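# Six arms hang a marquee roof on its post spikes

## Task

Using six arms whose feet sit on the tabletop (scene frame, metres; heading in degrees counter-clockwise from +x): arm1 at x=+0.29 y=+0.65 z=+0.72 heading -102; arm2 at x=-0.22 y=+0.65 z=+0.72 heading -85; arm3 at x=-0.31 y=-0.65 z=+0.72 heading +99; arm4 at x=+0.24 y=-0.65 z=+0.72 heading +83; arm5 at x=-0.70 y=-0.07 z=+0.72 heading +8; arm6 at x=+0.70 y=+0.08 z=+0.72 heading +166. Put the marquee roof up so that every post's spike has one corner eyelet pushed fully down onto it, with the roof's knobs on the upper side and its centre sagging freely without support. Then open the grippers and withdraw the arms. It only counts if the roof stays in place with no robot holding it. Every other object on the table should stay where it was; anything shifted, leaning or toppled lowers the result.

## Robot and tools

Robots and cameras. There are six identical i2rt Big YAM arms named arm1 to arm6. Each has six revolute joints, a two-finger gripper and a wrist camera that rides on top of the hand and looks toward the fingertips when joints 1 and 6 are zero and the hand is level. The hand can get roughly 1.0 m from the joint 1 axis. Camera names: arm1_cam_wrist to arm6_cam_wrist, plus cam_high and cam_low, which are fixed in the room.

Frame. Everything shares one scene frame in metres: origin on the floor, +z upward, so the tabletop is near z=0.72. Foot headings are degrees counter-clockwise from +x. The point called hand lies midway between the fingertips; its z axis runs along the fingers and its y axis is the opening direction. In the URDF, joint 1 is 0.0666 m above the foot, the upper arm and forearm are each about 0.38 m, and the pinch point is 0.136 m beyond the gripper frame.

execute_actions. Argument actions is a list holding either nothing (just report state and images) or exactly one action. An action is an object keyed by arm name; each arm gets a joints object of absolute targets, not offsets, named individually:
- joint1_rad, -2.879 to 2.879, rotation of the whole arm about its foot, positive counter-clockwise from above; 0 points the arm along its foot's heading.
- joint2_rad, 0 to 3.141, shoulder; 0 has the upper arm lying back roughly level, increasing lifts it up and then forward.
- joint3_rad, 0 to 3.019, elbow; 0 folds the forearm onto the upper arm, larger opens it.
- joint4_rad, -1.692 to 1.57, hand pitch; positive tilts the fingers up.
- joint5_rad, -1.57 to 1.57, sideways hand swing; positive toward the arm's right.
- joint6_rad, -2.094 to 2.094, hand roll; positive is clockwise viewed from behind the hand.
- gripper_m, 0 to 0.093 metres, the gap between the fingertips.
Angles are radians. Completion tolerances are ±0.045, 0.14, 0.09, 0.055, 0.03, 0.035 rad and ±0.003 m. All named motions begin at once and may finish at different moments; each joint has its own speed, so the hand may take a wide curved route. One action lasts at most 15 s. A joint or arm you omit keeps its previous target and may still be pushing. A wrong key or an out-of-range number rejects the entire call and nothing moves. Optional cameras lists which images to return: omitted, null or ["all"] gives all, [] gives none, an unknown name rejects the call. The pictures line gives the order of the images.

wait takes seconds from 0 to 10; nothing new is commanded and the scene keeps running; it returns state and images like an empty action. zoom_image takes camera and region [x0, y0, x1, y1] in pixels of that camera's latest full image, top-left origin, at most 504 by 504. read_manual only returns licence texts (section "licences"). finished_scene takes scene, the current scene's number, and ends it irreversibly, reporting success.

Reading results. joint_positions gives current values. joint_status tells how each commanded motion ended: off_target (stopped short, may still push), contact_stop or time_out (target dropped, joint holds where it stopped), not_followed (a built-in collision check withheld that arm's targets, with a cause line; the arm may retry them on every later action until fresh targets pass; the gripper part still runs), limit_stop_at_motor_heat. After a time_out a joint may keep pushing toward its old target or toward one no more than 0.375, 0.375, 0.113, 0.225, 0.075 and 0.3 rad (joints 1 to 6) from where it is; on_its_own lists such joints, and its "held at" value is the held target, not the position. Sending a joint its reported position relieves the push. Tiny target changes may not move a joint, and a joint bearing a load sags after a stop. Joint torques are raw drive outputs per arm joint, with offsets, scaling and noise, never zero in free air, so treat them as rough hints only. If any result shows a stop, the rest of that reply's execute_actions, wait and finished_scene calls are skipped.

Hazards. The arms do not halt on contact; they keep pressing and can press hard. Two robots pressing firmly together ends the run in failure, and a hard collision may. The inter-arm check ignores fingers, gripper housings and wrist cameras and can react late, and no state line reports arm-to-arm contact. Prolonged pushing or load holding heats motors: MOTOR HOT appears from 85 °C, and at 100 °C an OVER-TEMPERATURE FAULT makes the whole arm and its gripper go limp and fall until it cools; resend targets afterward. Heat also builds while you think, because the robots hold the last command during your reply. Pushing a rigid object off the work area fails the task; dropping, slipping, slamming or shoving things lowers quality. A loose object may occasionally get a brief external nudge. Each gripper finger can squeeze about 50 to 62 N, less on some. Shorter robot motion time is better.

Each tool is called after "Request:" as a command line: name --argument value for each argument, lists and objects as JSON in quotes; but a table of rows of numbers goes row by row, as --pt "numbers of a row", without its own name.

## Session

I'll start by looking at the scene.

Request:
execute_actions --actions '[]'

Scene clock: 0.00 s.
Joint torques (N m, as the arm reports them, + toward a larger angle): no reading
Motor temperatures (°C, as the motors report them): arm1=[24 24 22 22 25 24] | arm2=[22 23 25 25 26 25] | arm3=[21 24 22 25 23 22] | arm4=[23 25 21 25 24 26] | arm5=[23 22 23 22 23 22] | arm6=[24 22 22 22 24 23]
arm1.joint_positions: joint1_rad=+0.265 joint2_rad=+0.426 joint3_rad=+0.544 joint4_rad=-1.264 joint5_rad=+0.213 joint6_rad=-0.409 gripper_m=+0.094
arm1.joint_status: not commanded
arm1.hand: x=+0.2614 y=+0.4666 z=+0.9655 quat_wxyz=(-0.033, -0.535, -0.810, +0.238) (m; scene frame)
arm2.joint_positions: joint1_rad=-0.341 joint2_rad=+0.531 joint3_rad=+0.383 joint4_rad=-0.991 joint5_rad=-0.258 joint6_rad=+0.293 gripper_m=+0.095
arm2.joint_status: not commanded
arm2.hand: x=-0.2374 y=+0.4379 z=+0.8960 quat_wxyz=(-0.242, -0.838, -0.485, +0.055) (m; scene frame)
arm3.joint_positions: joint1_rad=+0.100 joint2_rad=+0.356 joint3_rad=+0.656 joint4_rad=-1.415 joint5_rad=+0.317 joint6_rad=+0.501 gripper_m=+0.094
arm3.joint_status: not commanded
arm3.hand: x=-0.3027 y=-0.4823 z=+1.0291 quat_wxyz=(-0.234, +0.569, -0.775, -0.144) (m; scene frame)
arm4.joint_positions: joint1_rad=-0.182 joint2_rad=+0.483 joint3_rad=+0.482 joint4_rad=-1.084 joint5_rad=-0.140 joint6_rad=-0.551 gripper_m=+0.094
arm4.joint_status: not commanded
arm4.hand: x=+0.2740 y=-0.4359 z=+0.9505 quat_wxyz=(-0.193, +0.786, -0.567, -0.151) (m; scene frame)
arm5.joint_positions: joint1_rad=+0.383 joint2_rad=+0.397 joint3_rad=+0.590 joint4_rad=-1.293 joint5_rad=+0.104 joint6_rad=+0.259 gripper_m=+0.095
arm5.joint_status: not commanded
arm5.hand: x=-0.5323 y=+0.0143 z=+1.0021 quat_wxyz=(-0.227, +0.139, -0.962, -0.050) (m; scene frame)
arm6.joint_positions: joint1_rad=-0.283 joint2_rad=+0.494 joint3_rad=+0.464 joint4_rad=-1.045 joint5_rad=-0.295 joint6_rad=-0.210 gripper_m=+0.094
arm6.joint_status: not commanded
arm6.hand: x=+0.4890 y=+0.1440 z=+0.8988 quat_wxyz=(+0.054, +0.952, -0.109, -0.282) (m; scene frame)
pictures: arm1_cam_wrist, arm2_cam_wrist, arm3_cam_wrist, arm4_cam_wrist, arm5_cam_wrist, arm6_cam_wrist, cam_high, cam_low
Images, in order (width x height): arm1_cam_wrist 504x504, arm2_cam_wrist 504x504, arm3_cam_wrist 504x504, arm4_cam_wrist 504x504, arm5_cam_wrist 504x504, arm6_cam_wrist 504x504, cam_high 896x504, cam_low 896x504.

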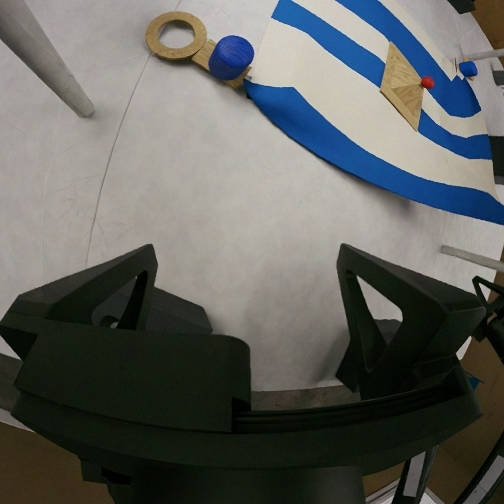

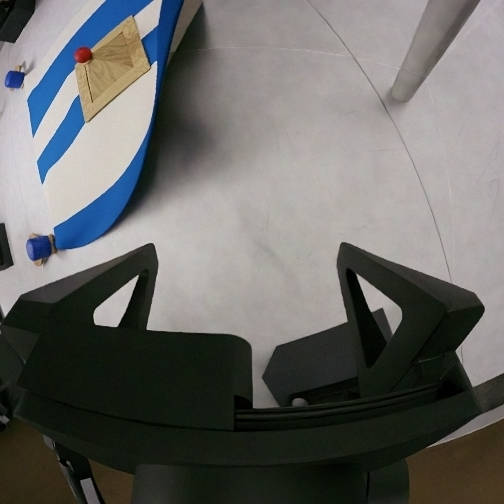

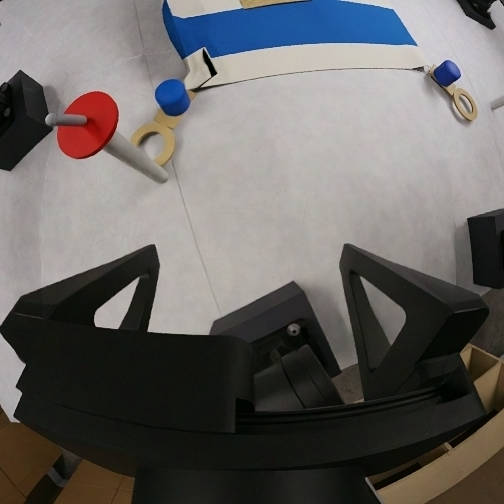

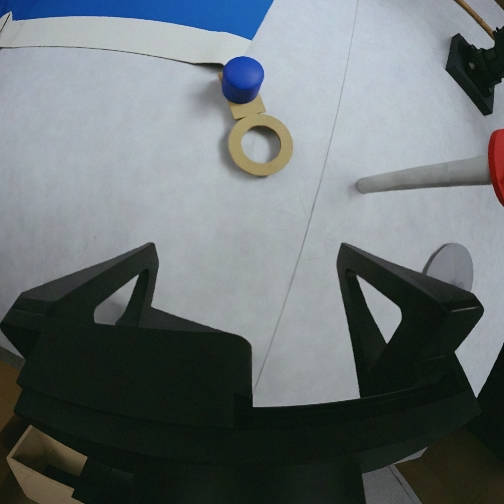

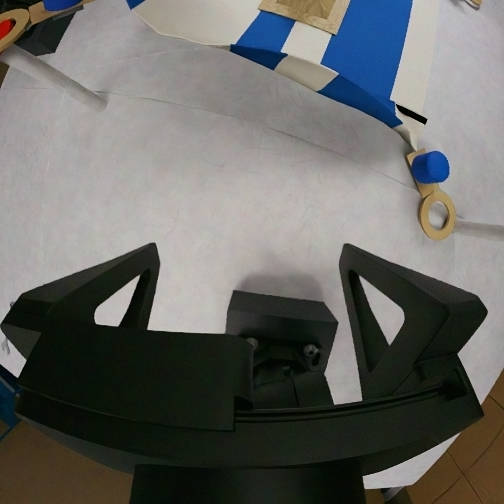

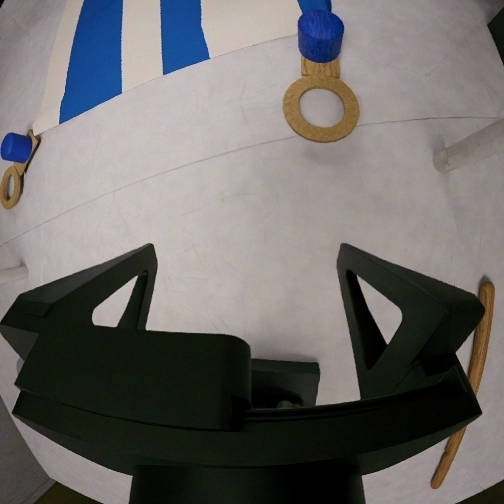

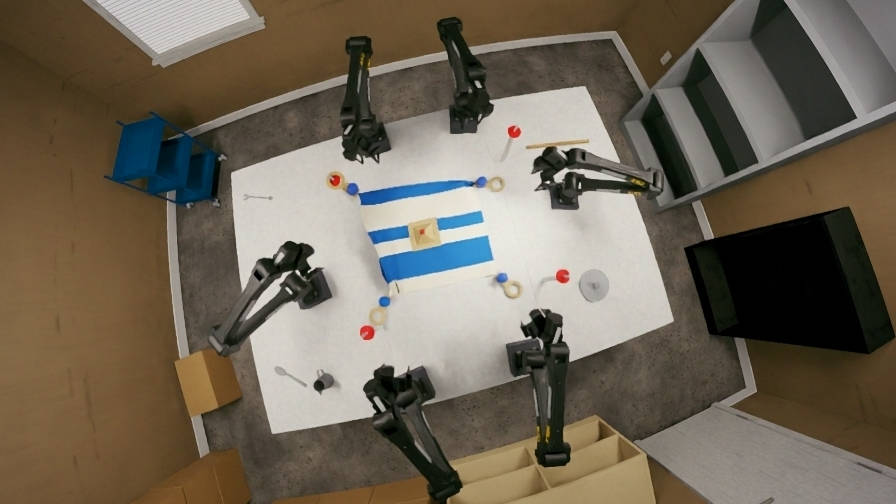

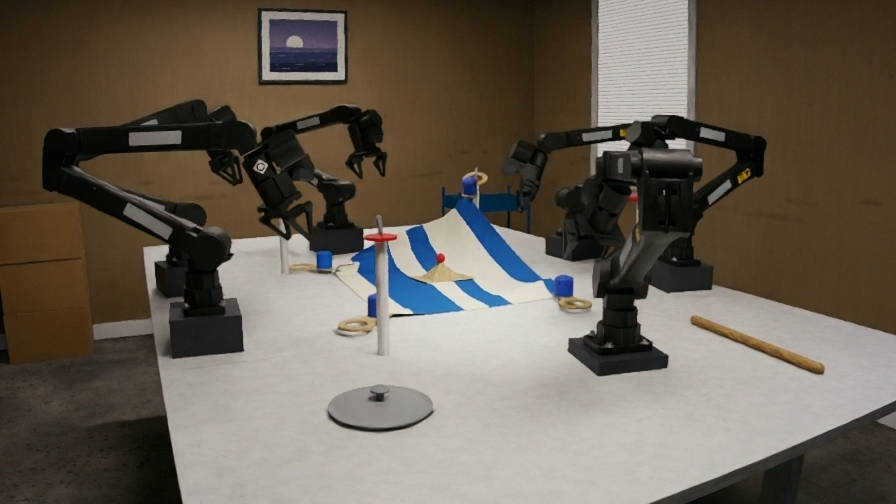

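Request:
zoom_image --camera "cam_high" --region '[220, 90, 680, 430]'

Request:
zoom_image --camera "cam_low" --region '[250, 140, 650, 400]'

Region (220, 90, 680, 430) of cam_high's 896x504 image, scaled by 1.096, with more detail than that image has; it fills the top 373 rows of this view, and the rest is white.

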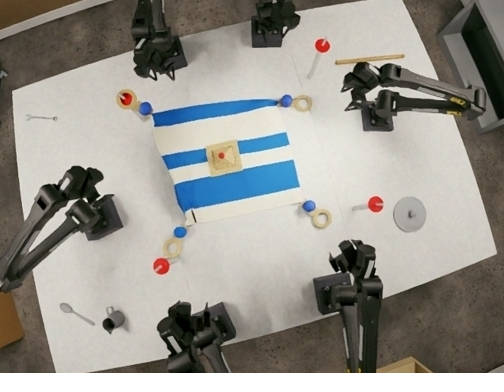

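Region (250, 140, 650, 400) of cam_low's 896x504 image, scaled by 1.260, with more detail than that image has; it fills the top 328 rows of this view, and the rest is white.

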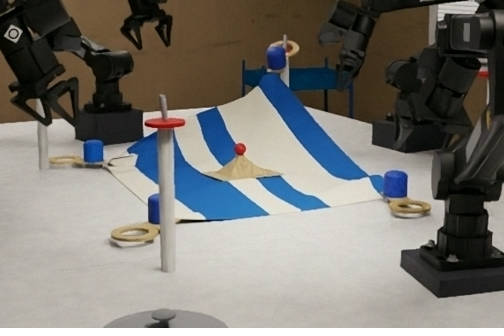

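Request:
zoom_image --camera "cam_high" --region '[300, 100, 560, 260]'

Request:
zoom_image --camera "cam_high" --region '[340, 240, 640, 400]'

Request:
zoom_image --camera "cam_low" --region '[400, 150, 540, 260]'

Request:
zoom_image --camera "cam_low" --region '[300, 190, 460, 370]'

Region (300, 100, 560, 260) of cam_high's 896x504 image, scaled by 1.938, with more detail than that image has; it fills the top 310 rows of this view, and the rest is white.

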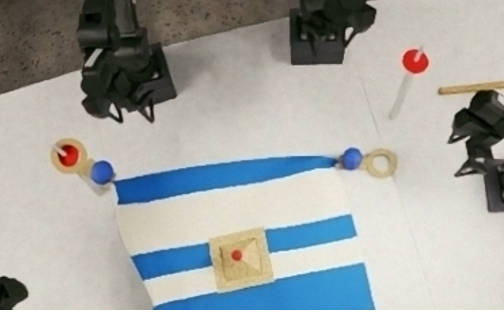

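Region (340, 240, 640, 400) of cam_high's 896x504 image, scaled by 1.680, with more detail than that image has; it fills the top 269 rows of this view, and the rest is white.

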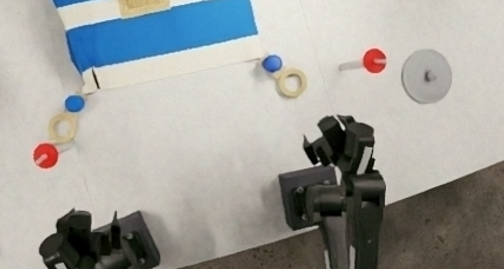

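Region (400, 150, 540, 260) of cam_low's 896x504 image, scaled by 3.600, with more detail than that image has; it fills the top 396 rows of this view, and the rest is white.

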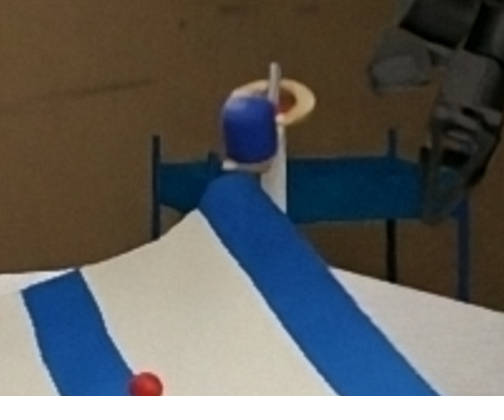

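Region (300, 190, 460, 370) of cam_low's 896x504 image, scaled by 2.800, with more detail than that image has.

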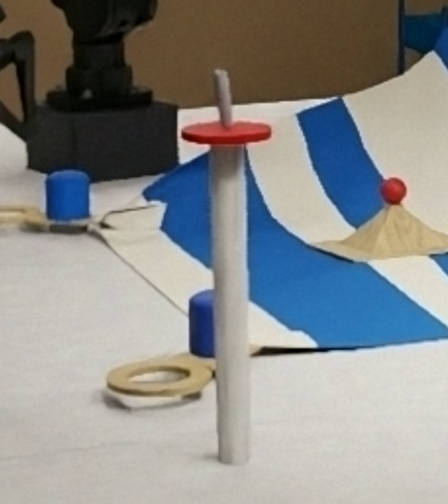

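Request:
zoom_image --camera "cam_high" --region '[320, 80, 520, 200]'

Request:
zoom_image --camera "cam_high" --region '[360, 300, 600, 440]'

Request:
zoom_image --camera "cam_high" --region '[240, 220, 400, 360]'

Request:
zoom_image --camera "cam_high" --region '[480, 110, 640, 310]'

Region (320, 80, 520, 200) of cam_high's 896x504 image, scaled by 2.520, with more detail than that image has; it fills the top 302 rows of this view, and the rest is white.

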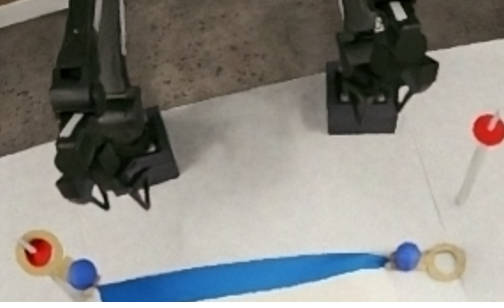

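Region (360, 300, 600, 440) of cam_high's 896x504 image, scaled by 2.100, with more detail than that image has; it fills the top 294 rows of this view, and the rest is white.

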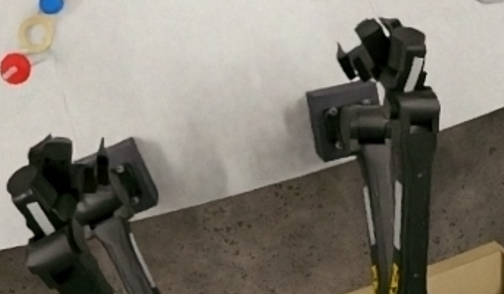

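Region (240, 220, 400, 360) of cam_high's 896x504 image, scaled by 3.150, with more detail than that image has; it fills the top 441 rows of this view, and the rest is white.

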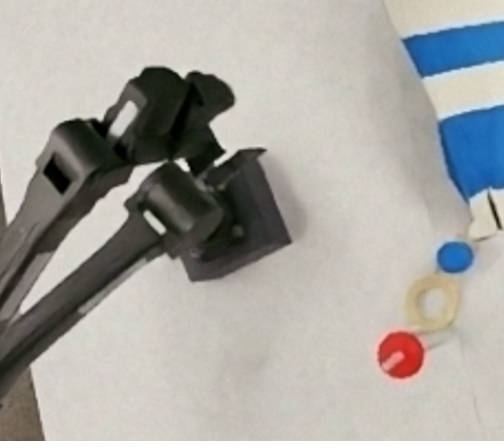

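Region (480, 110, 640, 310) of cam_high's 896x504 image, scaled by 2.520, with more detail than that image has; it fills the left 403 columns of this view, and the rest is white.

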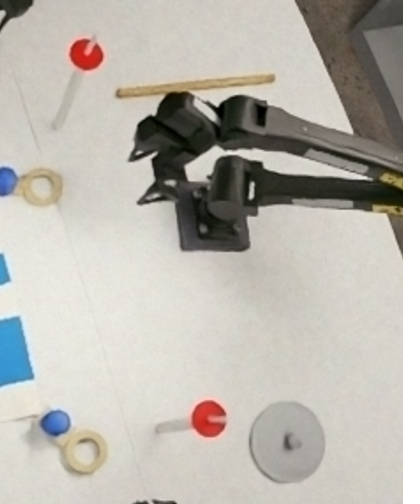

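Request:
zoom_image --camera "arm4_cam_wrist" --region '[180, 30, 400, 220]'

Request:
zoom_image --camera "arm1_cam_wrist" --region '[60, 0, 300, 140]'

Request:
zoom_image --camera "arm3_cam_wrist" --region '[30, 30, 260, 220]'

Request:
zoom_image --camera "arm5_cam_wrist" --region '[300, 60, 504, 260]'

Region (180, 30, 400, 220) of arm4_cam_wrist's 504x504 image, scaled by 2.291, with more detail than that image has; it fills the top 435 rows of this view, and the rest is white.

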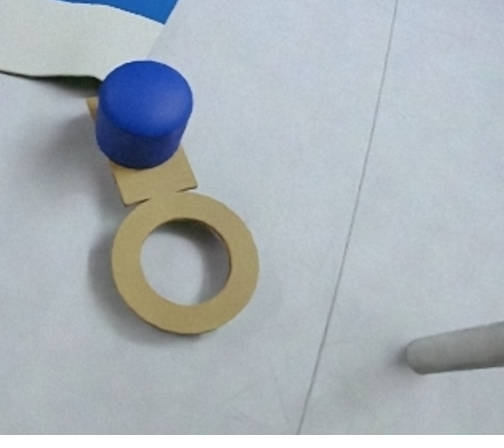

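Region (60, 0, 300, 140) of arm1_cam_wrist's 504x504 image, scaled by 2.100, with more detail than that image has; it fills the top 294 rows of this view, and the rest is white.

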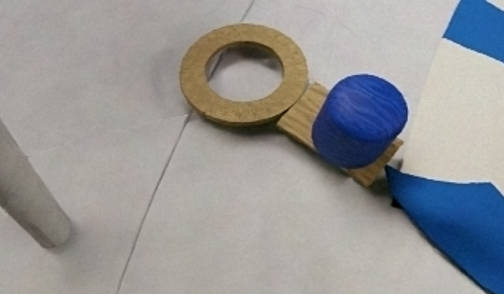

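Region (30, 30, 260, 220) of arm3_cam_wrist's 504x504 image, scaled by 2.191, with more detail than that image has; it fills the top 416 rows of this view, and the rest is white.

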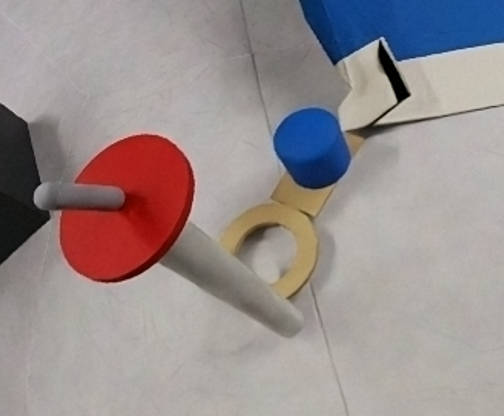

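Region (300, 60, 504, 260) of arm5_cam_wrist's 504x504 image, scaled by 2.471, with more detail than that image has; it fills the top 494 rows of this view, and the rest is white.

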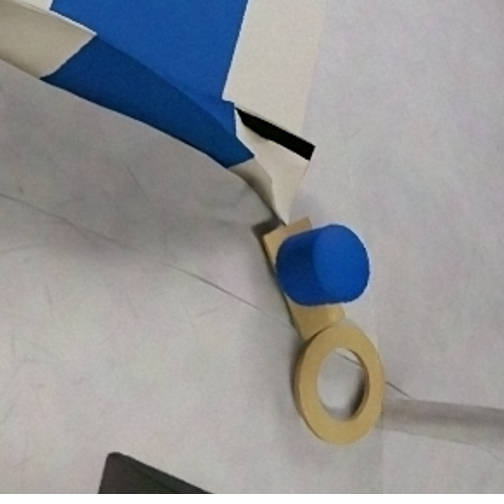

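Request:
execute_actions --actions '[{"arm1":{"joints":{"joint1_rad":0.209,"joint2_rad":1.42,"joint3_rad":1.03,"joint4_rad":-1.18,"joint5_rad":0,"joint6_rad":-1.386,"gripper_m":0.093}},"arm4":{"joints":{"joint1_rad":0.088,"joint2_rad":1.46,"joint3_rad":1.055,"joint4_rad":-1.165,"joint5_rad":0,"joint6_rad":2.0,"gripper_m":0.093}},"arm3":{"joints":{"joint1_rad":-0.074,"joint2_rad":1.481,"joint3_rad":1.426,"joint4_rad":-1.516,"joint5_rad":0,"joint6_rad":-1.45,"gripper_m":0.02}},"arm6":{"joints":{"joint1_rad":0.25,"joint4_rad":-1.3}},"arm5":{"joints":{"joint1_rad":0.6}}}]' --cameras '["arm1_cam_wrist","arm3_cam_wrist","arm4_cam_wrist","cam_high","cam_low"]'

Scene clock: 25.70 s.
Joint torques (N m, as the arm reports them, + toward a larger angle): arm1=[-0.93 -8.76 11.13  0.04 -0.4   0.04] | arm2=[ 0.77  1.26 10.53  1.54 -0.23  0.02] | arm3=[ -1.99 -12.86  13.7   -0.33  -0.18  -0.05] | arm4=[ 0.1  -8.86 11.81 -0.05 -0.02  0.1 ] | arm5=[ 1.25  2.23 11.15  1.28  0.03  0.05] | arm6=[-0.08  1.45 11.36  0.68 -0.1  -0.04]
Motor temperatures (°C, as the motors report them): arm1=[24 24 26 22 25 24] | arm2=[22 23 29 25 26 25] | arm3=[21 24 26 25 23 22] | arm4=[23 25 26 25 24 26] | arm5=[23 22 27 22 23 22] | arm6=[24 22 27 22 24 23]
arm1.joint_positions: joint1_rad=+0.216 joint2_rad=+1.424 joint3_rad=+1.002 joint4_rad=-1.187 joint5_rad=+0.004 joint6_rad=-1.373 gripper_m=+0.093
arm1.joint_status: all done
arm1.hand: x=+0.2859 y=+0.2786 z=+0.9068 quat_wxyz=(+0.006, -0.104, -0.995, -0.013) (m; scene frame)
arm2.joint_positions: joint1_rad=-0.341 joint2_rad=+0.531 joint3_rad=+0.383 joint4_rad=-0.991 joint5_rad=-0.258 joint6_rad=+0.293 gripper_m=+0.095
arm2.joint_status: not commanded
arm2.hand: x=-0.2374 y=+0.4379 z=+0.8960 quat_wxyz=(-0.242, -0.838, -0.485, +0.055) (m; scene frame)
arm3.joint_positions: joint1_rad=-0.069 joint2_rad=+1.491 joint3_rad=+1.362 joint4_rad=-1.509 joint5_rad=+0.002 joint6_rad=-1.440 gripper_m=+0.020
arm3.joint_status: all done
arm3.hand: x=-0.3540 y=-0.2314 z=+1.0227 quat_wxyz=(+0.031, +0.999, -0.015, +0.010) (m; scene frame)
arm4.joint_positions: joint1_rad=+0.085 joint2_rad=+1.464 joint3_rad=+1.009 joint4_rad=-1.162 joint5_rad=-0.003 joint6_rad=+1.990 gripper_m=+0.093
arm4.joint_status: all done
arm4.hand: x=+0.2393 y=-0.2682 z=+0.8999 quat_wxyz=(-0.002, -0.206, -0.978, +0.028) (m; scene frame)
arm5.joint_positions: joint1_rad=+0.597 joint2_rad=+0.397 joint3_rad=+0.590 joint4_rad=-1.293 joint5_rad=+0.104 joint6_rad=+0.259 gripper_m=+0.095
arm5.joint_status: all done
arm5.hand: x=-0.5540 y=+0.0473 z=+1.0025 quat_wxyz=(-0.221, +0.241, -0.942, -0.076) (m; scene frame)
arm6.joint_positions: joint1_rad=+0.246 joint2_rad=+0.494 joint3_rad=+0.464 joint4_rad=-1.293 joint5_rad=-0.295 joint6_rad=-0.210 gripper_m=+0.094
arm6.joint_status: all done
arm6.hand: x=+0.5414 y=+0.0291 z=+0.8784 quat_wxyz=(+0.139, +0.971, +0.130, -0.142) (m; scene frame)
pictures: arm1_cam_wrist, arm3_cam_wrist, arm4_cam_wrist, cam_high, cam_low
Images, in order (width x height): arm1_cam_wrist 504x504, arm3_cam_wrist 504x504, arm4_cam_wrist 504x504, cam_high 896x504, cam_low 896x504.

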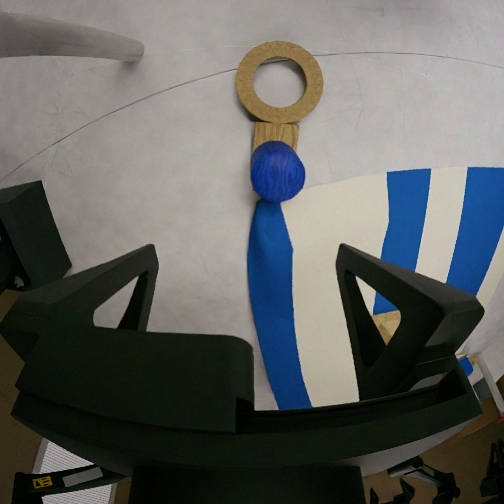

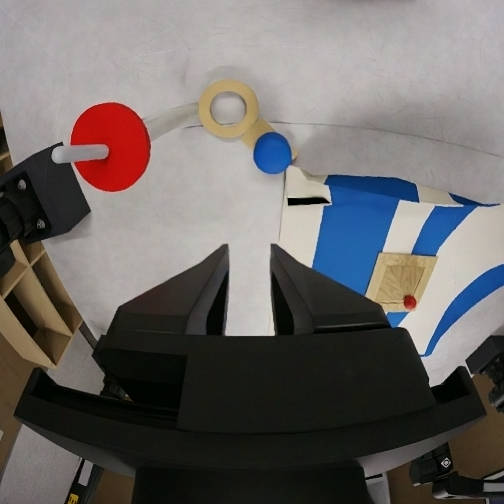

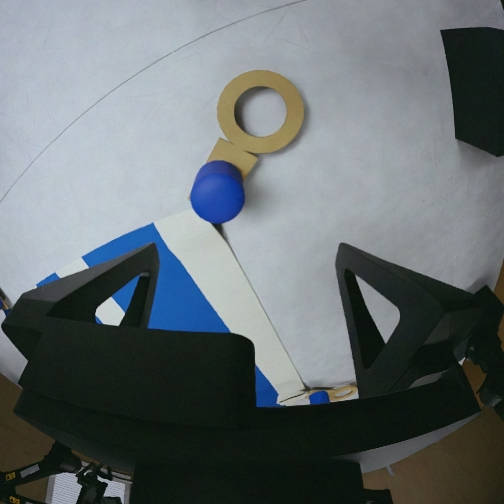

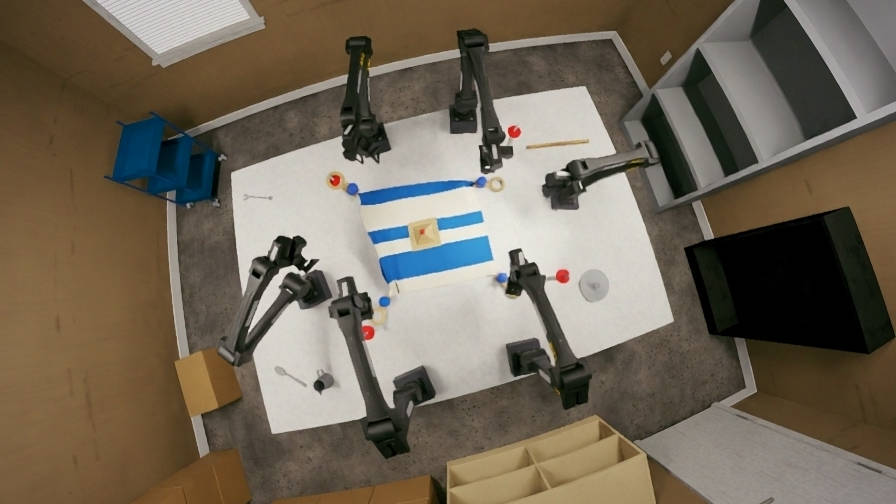

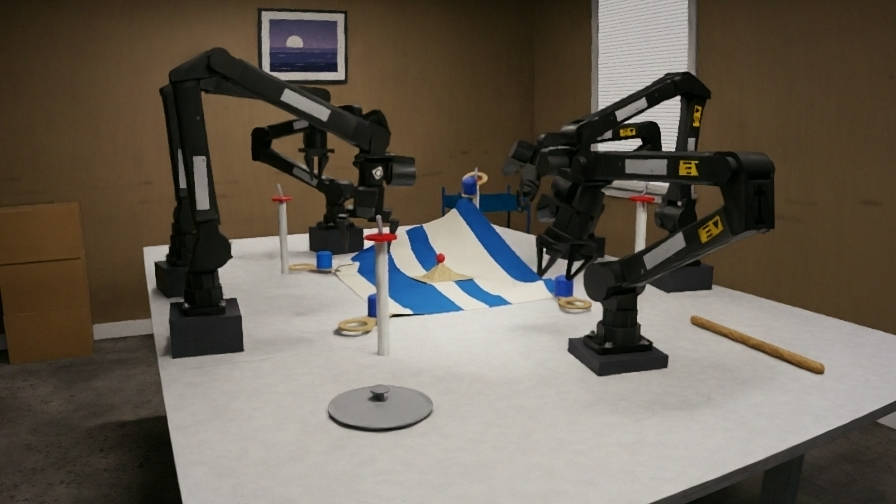

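Request:
zoom_image --camera "arm1_cam_wrist" --region '[200, 20, 360, 260]'

Request:
zoom_image --camera "arm4_cam_wrist" --region '[150, 40, 350, 260]'

Request:
zoom_image --camera "arm3_cam_wrist" --region '[40, 50, 340, 270]'

Region (200, 20, 360, 260) of arm1_cam_wrist's 504x504 image, scaled by 2.100, with more detail than that image has.

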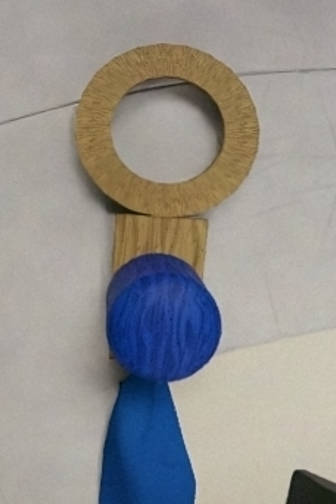

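Region (150, 40, 350, 260) of arm4_cam_wrist's 504x504 image, scaled by 2.291, with more detail than that image has; it fills the left 458 columns of this view, and the rest is white.

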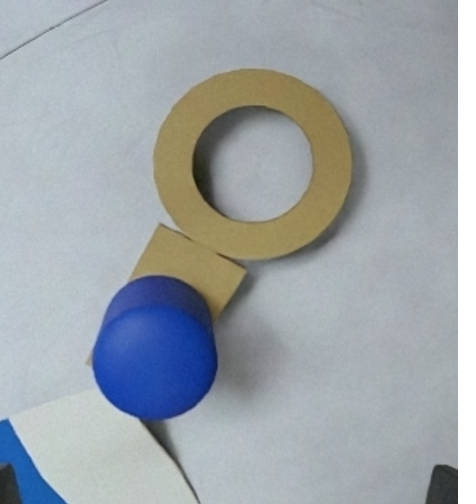

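Region (40, 50, 340, 270) of arm3_cam_wrist's 504x504 image, scaled by 1.680, with more detail than that image has; it fills the top 370 rows of this view, and the rest is white.

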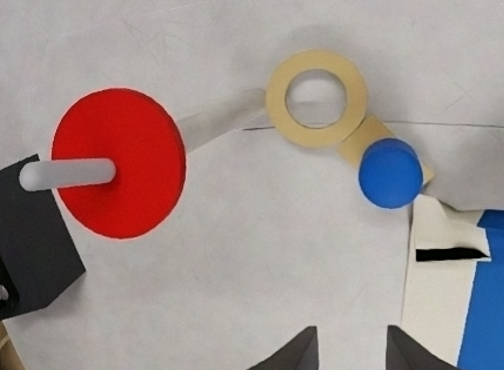

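Request:
execute_actions --actions '[{"arm1":{"joints":{"joint1_rad":0.186,"joint2_rad":1.603,"joint3_rad":0.907,"joint4_rad":-0.875,"joint5_rad":0,"joint6_rad":-1.386}},"arm4":{"joints":{"joint1_rad":0.114,"joint2_rad":1.649,"joint3_rad":0.95,"joint4_rad":-0.871,"joint5_rad":0,"joint6_rad":2.0}},"arm3":{"joints":{"joint1_rad":-0.11,"joint2_rad":1.691,"joint3_rad":1.025,"joint4_rad":-0.904,"joint5_rad":0,"joint6_rad":-1.45,"gripper_m":0.075}}}]' --cameras '["arm1_cam_wrist","arm3_cam_wrist","arm4_cam_wrist"]'

Scene clock: 30.63 s.
Joint torques (N m, as the arm reports them, + toward a larger angle): arm1=[ -1.1  -10.08   7.8    0.48  -0.4    0.03] | arm2=[ 1.15  1.42 10.44  1.51 -0.21 -0.02] | arm3=[ -1.82 -13.29   7.37   0.47  -0.17  -0.03] | arm4=[  0.51 -10.79   7.09   0.35   0.02   0.05] | arm5=[ 1.27  2.2  11.14  1.29  0.03  0.05] | arm6=[-0.07  1.44 11.36  0.67 -0.1  -0.04]
Motor temperatures (°C, as the motors report them): arm1=[24 24 26 22 25 24] | arm2=[22 23 29 25 26 25] | arm3=[21 24 27 25 23 22] | arm4=[23 25 26 25 24 26] | arm5=[23 22 27 22 23 22] | arm6=[24 22 27 22 24 23]
arm1.joint_positions: joint1_rad=+0.193 joint2_rad=+1.608 joint3_rad=+0.904 joint4_rad=-0.892 joint5_rad=+0.003 joint6_rad=-1.374 gripper_m=+0.093
arm1.joint_status: all done
arm1.hand: x=+0.2762 y=+0.2619 z=+0.8074 quat_wxyz=(+0.005, -0.115, -0.993, -0.007) (m; scene frame)
arm2.joint_positions: joint1_rad=-0.341 joint2_rad=+0.531 joint3_rad=+0.383 joint4_rad=-0.991 joint5_rad=-0.258 joint6_rad=+0.293 gripper_m=+0.095
arm2.joint_status: not commanded
arm2.hand: x=-0.2374 y=+0.4379 z=+0.8960 quat_wxyz=(-0.242, -0.838, -0.485, +0.055) (m; scene frame)
arm3.joint_positions: joint1_rad=-0.107 joint2_rad=+1.693 joint3_rad=+1.022 joint4_rad=-0.918 joint5_rad=+0.002 joint6_rad=-1.441 gripper_m=+0.075
arm3.joint_status: all done
arm3.hand: x=-0.3363 y=-0.2207 z=+0.8188 quat_wxyz=(+0.007, +0.999, -0.033, +0.007) (m; scene frame)
arm4.joint_positions: joint1_rad=+0.108 joint2_rad=+1.665 joint3_rad=+0.948 joint4_rad=-0.881 joint5_rad=-0.001 joint6_rad=+1.990 gripper_m=+0.093
arm4.joint_status: all done
arm4.hand: x=+0.2294 y=-0.2438 z=+0.8029 quat_wxyz=(-0.001, -0.195, -0.981, +0.019) (m; scene frame)
arm5.joint_positions: joint1_rad=+0.597 joint2_rad=+0.397 joint3_rad=+0.590 joint4_rad=-1.293 joint5_rad=+0.104 joint6_rad=+0.259 gripper_m=+0.095
arm5.joint_status: not commanded
arm5.hand: x=-0.5540 y=+0.0473 z=+1.0025 quat_wxyz=(-0.221, +0.241, -0.942, -0.076) (m; scene frame)
arm6.joint_positions: joint1_rad=+0.246 joint2_rad=+0.494 joint3_rad=+0.464 joint4_rad=-1.293 joint5_rad=-0.295 joint6_rad=-0.210 gripper_m=+0.094
arm6.joint_status: not commanded
arm6.hand: x=+0.5414 y=+0.0291 z=+0.8784 quat_wxyz=(+0.139, +0.971, +0.130, -0.142) (m; scene frame)
pictures: arm1_cam_wrist, arm3_cam_wrist, arm4_cam_wrist
Images, in order (width x height): arm1_cam_wrist 504x504, arm3_cam_wrist 504x504, arm4_cam_wrist 504x504.

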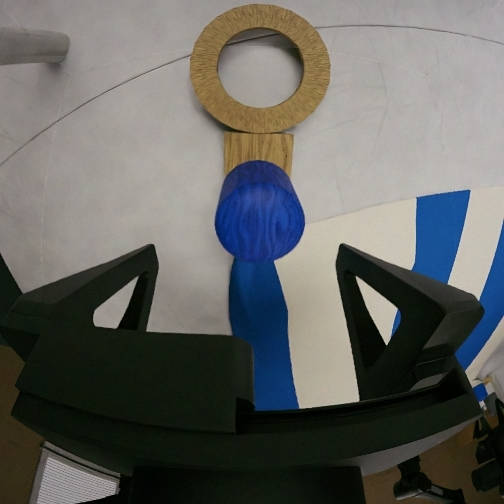

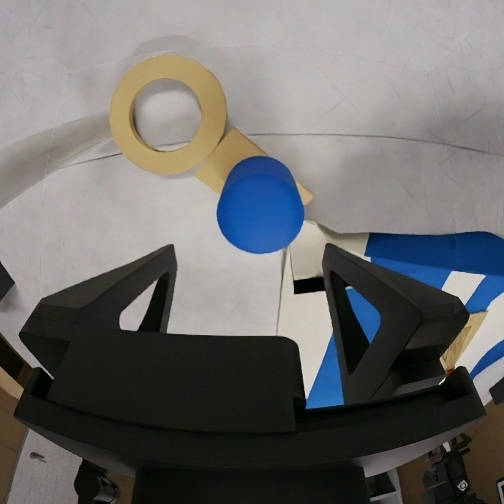

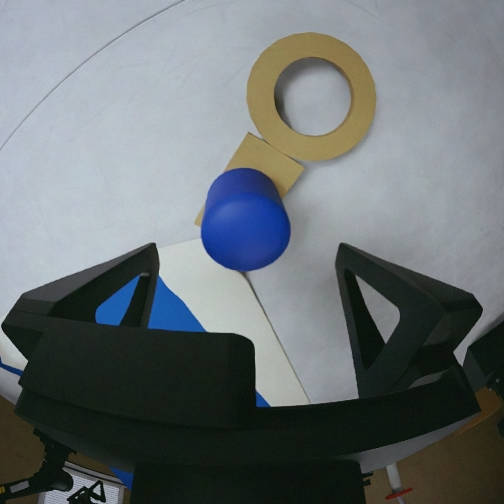

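Request:
execute_actions --actions '[{"arm1":{"joints":{"joint2_rad":1.714,"joint3_rad":0.862,"joint4_rad":-0.70}},"arm4":{"joints":{"joint2_rad":1.748,"joint3_rad":0.9,"joint4_rad":-0.70}},"arm3":{"joints":{"joint2_rad":1.814,"joint3_rad":0.98,"joint4_rad":-0.718}}}]' --cameras '["arm1_cam_wrist","arm3_cam_wrist","arm4_cam_wrist","cam_low"]'

Scene clock: 32.87 s.
Joint torques (N m, as the arm reports them, + toward a larger angle): arm1=[ -1.32 -10.46   6.27   0.53  -0.41   0.06] | arm2=[ 0.94  1.49 10.4   1.69 -0.19 -0.03] | arm3=[ -1.89 -14.81   5.88   0.49  -0.17  -0.03] | arm4=[  0.61 -10.74   5.45   0.48  -0.01   0.09] | arm5=[ 1.12  2.43 11.15  1.25  0.04  0.06] | arm6=[-0.1   1.41 11.37  0.68 -0.1  -0.04]
Motor temperatures (°C, as the motors report them): arm1=[24 24 26 22 25 24] | arm2=[22 23 29 25 26 25] | arm3=[21 24 26 25 23 22] | arm4=[23 25 25 25 24 26] | arm5=[23 22 27 22 23 22] | arm6=[24 22 27 22 24 23]
arm1.joint_positions: joint1_rad=+0.193 joint2_rad=+1.720 joint3_rad=+0.867 joint4_rad=-0.718 joint5_rad=+0.003 joint6_rad=-1.374 gripper_m=+0.093
arm1.joint_status: all done
arm1.hand: x=+0.2757 y=+0.2537 z=+0.7553 quat_wxyz=(+0.004, -0.115, -0.993, +0.005) (m; scene frame)
arm2.joint_positions: joint1_rad=-0.341 joint2_rad=+0.531 joint3_rad=+0.383 joint4_rad=-0.991 joint5_rad=-0.258 joint6_rad=+0.293 gripper_m=+0.095
arm2.joint_status: not commanded
arm2.hand: x=-0.2374 y=+0.4379 z=+0.8960 quat_wxyz=(-0.242, -0.838, -0.485, +0.055) (m; scene frame)
arm3.joint_positions: joint1_rad=-0.107 joint2_rad=+1.824 joint3_rad=+0.984 joint4_rad=-0.733 joint5_rad=+0.002 joint6_rad=-1.441 gripper_m=+0.075
arm3.joint_status: all done
arm3.hand: x=-0.3361 y=-0.2139 z=+0.7535 quat_wxyz=(-0.001, +0.999, -0.033, +0.006) (m; scene frame)
arm4.joint_positions: joint1_rad=+0.108 joint2_rad=+1.750 joint3_rad=+0.903 joint4_rad=-0.710 joint5_rad=-0.001 joint6_rad=+1.991 gripper_m=+0.093
arm4.joint_status: all done
arm4.hand: x=+0.2290 y=-0.2379 z=+0.7576 quat_wxyz=(+0.004, -0.195, -0.981, -0.001) (m; scene frame)
arm5.joint_positions: joint1_rad=+0.597 joint2_rad=+0.397 joint3_rad=+0.590 joint4_rad=-1.293 joint5_rad=+0.104 joint6_rad=+0.259 gripper_m=+0.095
arm5.joint_status: not commanded
arm5.hand: x=-0.5540 y=+0.0473 z=+1.0025 quat_wxyz=(-0.221, +0.241, -0.942, -0.076) (m; scene frame)
arm6.joint_positions: joint1_rad=+0.246 joint2_rad=+0.494 joint3_rad=+0.464 joint4_rad=-1.293 joint5_rad=-0.295 joint6_rad=-0.210 gripper_m=+0.094
arm6.joint_status: not commanded
arm6.hand: x=+0.5414 y=+0.0291 z=+0.8784 quat_wxyz=(+0.139, +0.971, +0.130, -0.142) (m; scene frame)
pictures: arm1_cam_wrist, arm3_cam_wrist, arm4_cam_wrist, cam_low
Images, in order (width x height): arm1_cam_wrist 504x504, arm3_cam_wrist 504x504, arm4_cam_wrist 504x504, cam_low 896x504.

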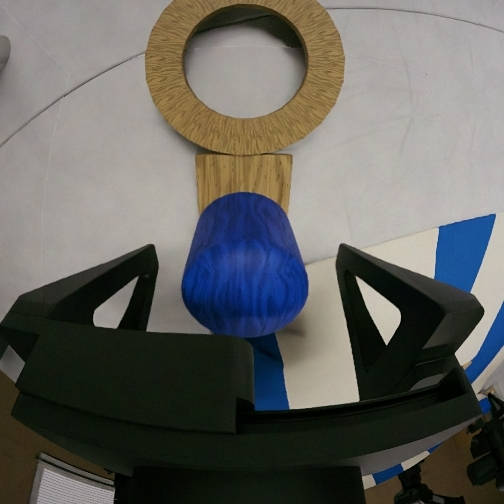

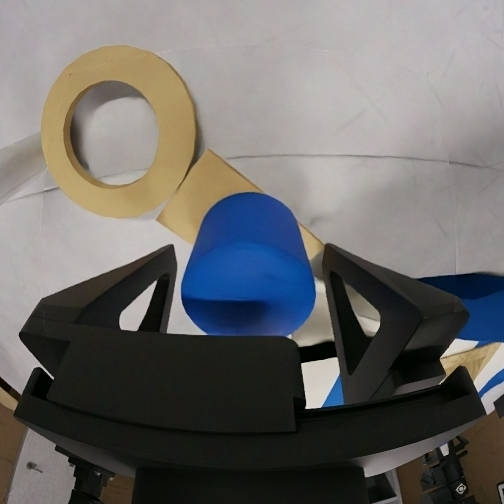

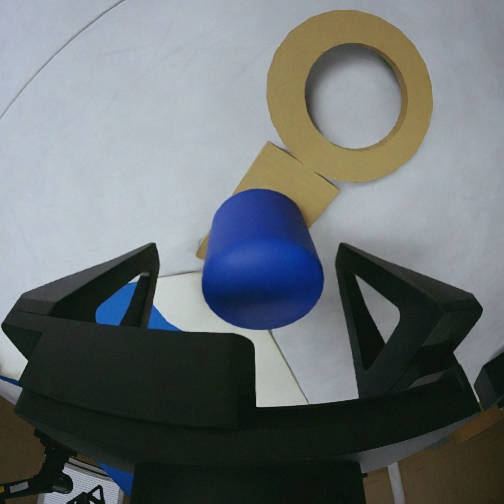

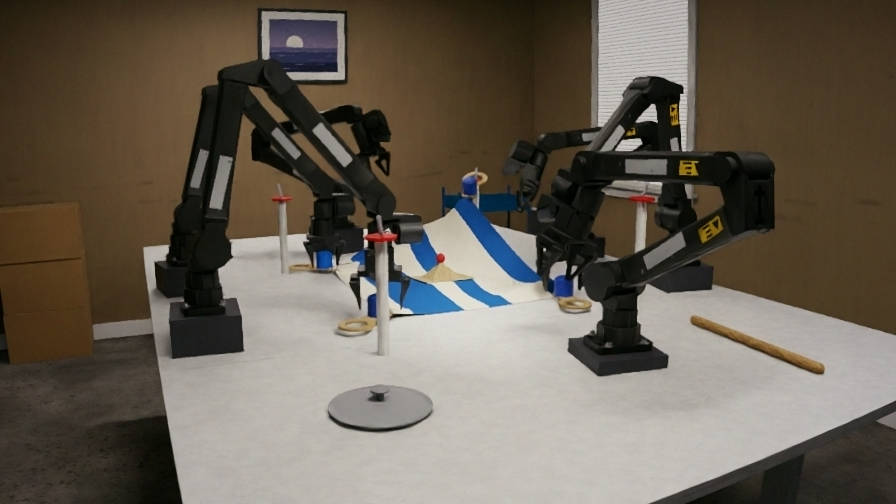

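Request:
execute_actions --actions '[{"arm1":{"joints":{"gripper_m":0.03}},"arm4":{"joints":{"gripper_m":0.03}},"arm3":{"joints":{"gripper_m":0.03}}}]' --cameras '["arm1_cam_wrist","arm3_cam_wrist","arm4_cam_wrist"]'

Scene clock: 33.70 s.
Joint torques (N m, as the arm reports them, + toward a larger angle): arm1=[ -1.19 -10.6    6.21   0.58  -0.38   0.05] | arm2=[ 1.25  1.81 10.4   1.68 -0.22 -0.03] | arm3=[ -1.86 -14.72   5.88   0.5   -0.16  -0.03] | arm4=[-0.2  -9.66  5.43  0.42 -0.03  0.09] | arm5=[ 1.23  2.31 11.12  1.23  0.03  0.05] | arm6=[-0.09  1.44 11.36  0.68 -0.1  -0.04]
Motor temperatures (°C, as the motors report them): arm1=[24 25 26 22 25 24] | arm2=[22 23 29 25 26 25] | arm3=[21 25 26 25 23 22] | arm4=[23 25 25 25 24 26] | arm5=[23 22 27 22 23 22] | arm6=[24 22 27 22 24 23]
arm1.joint_positions: joint1_rad=+0.193 joint2_rad=+1.720 joint3_rad=+0.867 joint4_rad=-0.717 joint5_rad=+0.003 joint6_rad=-1.374 gripper_m=+0.048
arm1.joint_status: gripper_m off_target (ended at +0.048, target +0.030)
arm1.hand: x=+0.2757 y=+0.2535 z=+0.7553 quat_wxyz=(+0.004, -0.115, -0.993, +0.006) (m; scene frame)
arm2.joint_positions: joint1_rad=-0.341 joint2_rad=+0.531 joint3_rad=+0.383 joint4_rad=-0.991 joint5_rad=-0.258 joint6_rad=+0.293 gripper_m=+0.095
arm2.joint_status: not commanded
arm2.hand: x=-0.2374 y=+0.4379 z=+0.8960 quat_wxyz=(-0.242, -0.838, -0.485, +0.055) (m; scene frame)
arm3.joint_positions: joint1_rad=-0.107 joint2_rad=+1.824 joint3_rad=+0.984 joint4_rad=-0.733 joint5_rad=+0.002 joint6_rad=-1.441 gripper_m=+0.048
arm3.joint_status: gripper_m off_target (ended at +0.048, target +0.030)
arm3.hand: x=-0.3361 y=-0.2139 z=+0.7535 quat_wxyz=(-0.001, +0.999, -0.033, +0.006) (m; scene frame)
arm4.joint_positions: joint1_rad=+0.108 joint2_rad=+1.750 joint3_rad=+0.903 joint4_rad=-0.708 joint5_rad=-0.001 joint6_rad=+1.991 gripper_m=+0.048
arm4.joint_status: gripper_m off_target (ended at +0.048, target +0.030)
arm4.hand: x=+0.2291 y=-0.2373 z=+0.7576 quat_wxyz=(+0.004, -0.196, -0.981, -0.003) (m; scene frame)
arm5.joint_positions: joint1_rad=+0.597 joint2_rad=+0.397 joint3_rad=+0.590 joint4_rad=-1.293 joint5_rad=+0.104 joint6_rad=+0.259 gripper_m=+0.095
arm5.joint_status: not commanded
arm5.hand: x=-0.5540 y=+0.0473 z=+1.0025 quat_wxyz=(-0.221, +0.241, -0.942, -0.076) (m; scene frame)
arm6.joint_positions: joint1_rad=+0.246 joint2_rad=+0.494 joint3_rad=+0.464 joint4_rad=-1.293 joint5_rad=-0.295 joint6_rad=-0.210 gripper_m=+0.094
arm6.joint_status: not commanded
arm6.hand: x=+0.5414 y=+0.0291 z=+0.8784 quat_wxyz=(+0.139, +0.971, +0.130, -0.142) (m; scene frame)
pictures: arm1_cam_wrist, arm3_cam_wrist, arm4_cam_wrist
Images, in order (width x height): arm1_cam_wrist 504x504, arm3_cam_wrist 504x504, arm4_cam_wrist 504x504.

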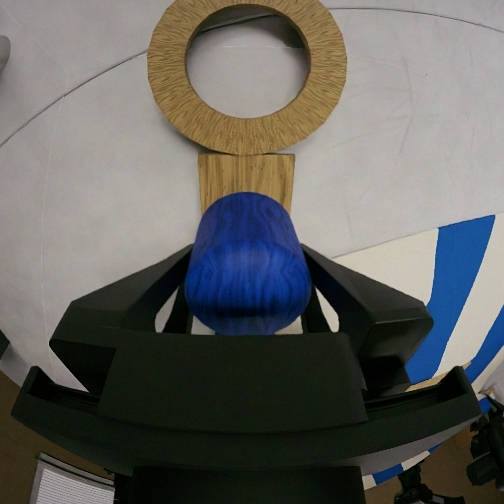

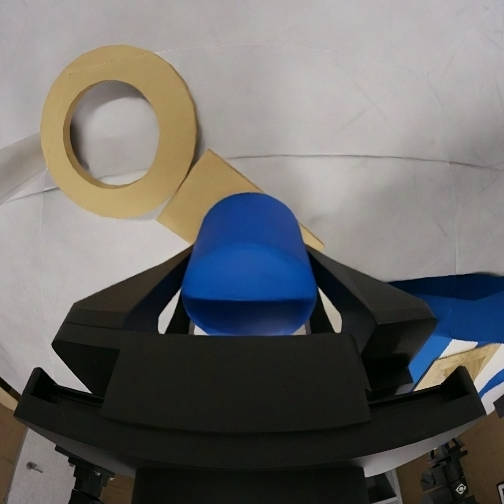

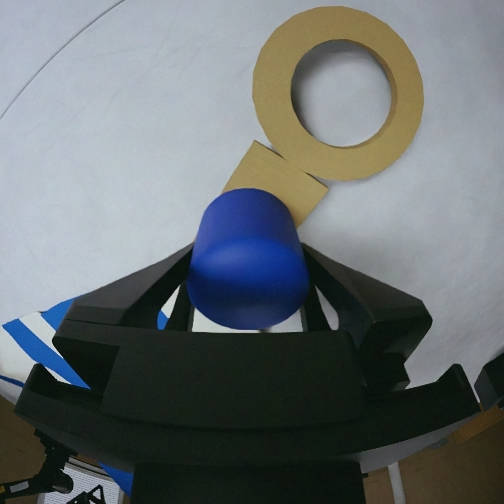

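Request:
execute_actions --actions '[{"arm1":{"joints":{"joint3_rad":1.063}},"arm4":{"joints":{"joint3_rad":1.108}},"arm3":{"joints":{"joint1_rad":-0.16,"joint3_rad":1.2}}}]' --cameras '["cam_high","cam_low"]'

Scene clock: 38.73 s.
Joint torques (N m, as the arm reports them, + toward a larger angle): arm1=[ -1.22 -11.68  10.37   0.55  -0.34   0.06] | arm2=[ 0.76  1.19 10.48  1.89 -0.19 -0.01] | arm3=[ -1.94 -16.14   9.98   0.64  -0.1   -0.01] | arm4=[  0.37 -12.33   9.42   0.4   -0.04   0.1 ] | arm5=[ 1.26  2.39 11.15  1.24  0.04  0.05] | arm6=[-0.06  1.46 11.36  0.68 -0.1  -0.04]
Motor temperatures (°C, as the motors report them): arm1=[24 25 25 22 25 24] | arm2=[22 23 29 25 26 25] | arm3=[21 25 26 25 23 22] | arm4=[23 25 25 25 24 26] | arm5=[23 22 27 22 23 22] | arm6=[24 22 28 22 24 23]
arm1.joint_positions: joint1_rad=+0.193 joint2_rad=+1.716 joint3_rad=+1.035 joint4_rad=-0.709 joint5_rad=+0.002 joint6_rad=-1.374 gripper_m=+0.048
arm1.joint_status: all done
arm1.hand: x=+0.2733 y=+0.1660 z=+0.8079 quat_wxyz=(-0.004, -0.114, -0.989, +0.095) (m; scene frame)
arm2.joint_positions: joint1_rad=-0.341 joint2_rad=+0.531 joint3_rad=+0.383 joint4_rad=-0.991 joint5_rad=-0.258 joint6_rad=+0.293 gripper_m=+0.095
arm2.joint_status: not commanded
arm2.hand: x=-0.2374 y=+0.4379 z=+0.8960 quat_wxyz=(-0.242, -0.838, -0.485, +0.055) (m; scene frame)
arm3.joint_positions: joint1_rad=-0.156 joint2_rad=+1.818 joint3_rad=+1.167 joint4_rad=-0.725 joint5_rad=+0.001 joint6_rad=-1.442 gripper_m=+0.048
arm3.joint_status: all done
arm3.hand: x=-0.3169 y=-0.1183 z=+0.8126 quat_wxyz=(-0.099, +0.993, -0.057, -0.002) (m; scene frame)
arm4.joint_positions: joint1_rad=+0.108 joint2_rad=+1.751 joint3_rad=+1.080 joint4_rad=-0.703 joint5_rad=-0.001 joint6_rad=+1.992 gripper_m=+0.048
arm4.joint_status: all done
arm4.hand: x=+0.2269 y=-0.1464 z=+0.8098 quat_wxyz=(+0.024, -0.195, -0.976, -0.090) (m; scene frame)
arm5.joint_positions: joint1_rad=+0.597 joint2_rad=+0.397 joint3_rad=+0.590 joint4_rad=-1.293 joint5_rad=+0.104 joint6_rad=+0.259 gripper_m=+0.095
arm5.joint_status: not commanded
arm5.hand: x=-0.5540 y=+0.0473 z=+1.0025 quat_wxyz=(-0.221, +0.241, -0.942, -0.076) (m; scene frame)
arm6.joint_positions: joint1_rad=+0.246 joint2_rad=+0.494 joint3_rad=+0.464 joint4_rad=-1.293 joint5_rad=-0.295 joint6_rad=-0.210 gripper_m=+0.094
arm6.joint_status: not commanded
arm6.hand: x=+0.5414 y=+0.0291 z=+0.8784 quat_wxyz=(+0.139, +0.971, +0.130, -0.142) (m; scene frame)
pictures: cam_high, cam_low
Images, in order (width x height): cam_high 896x504, cam_low 896x504.

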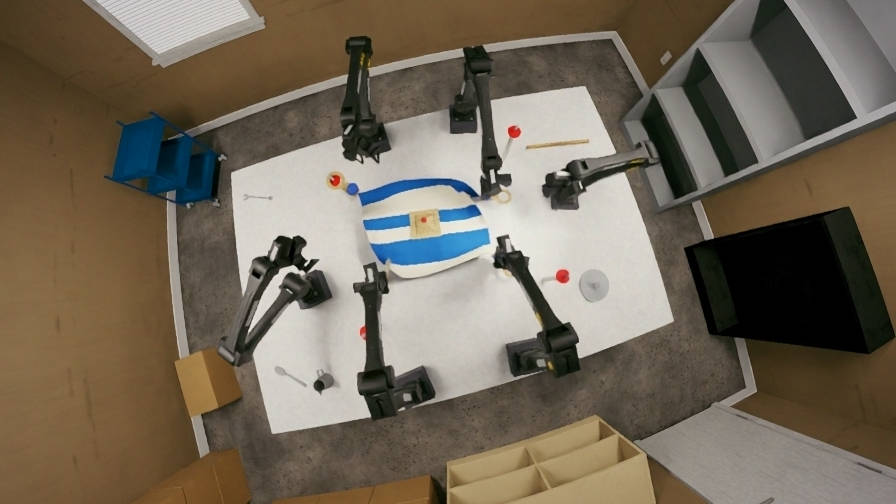

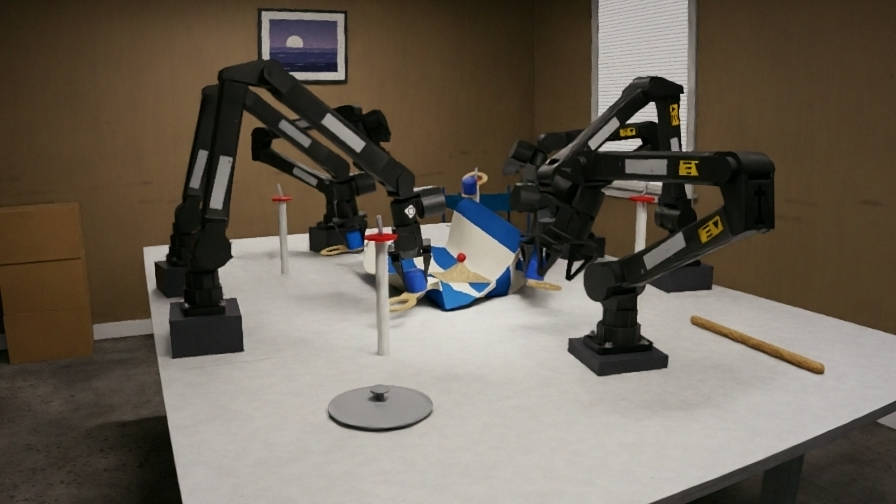

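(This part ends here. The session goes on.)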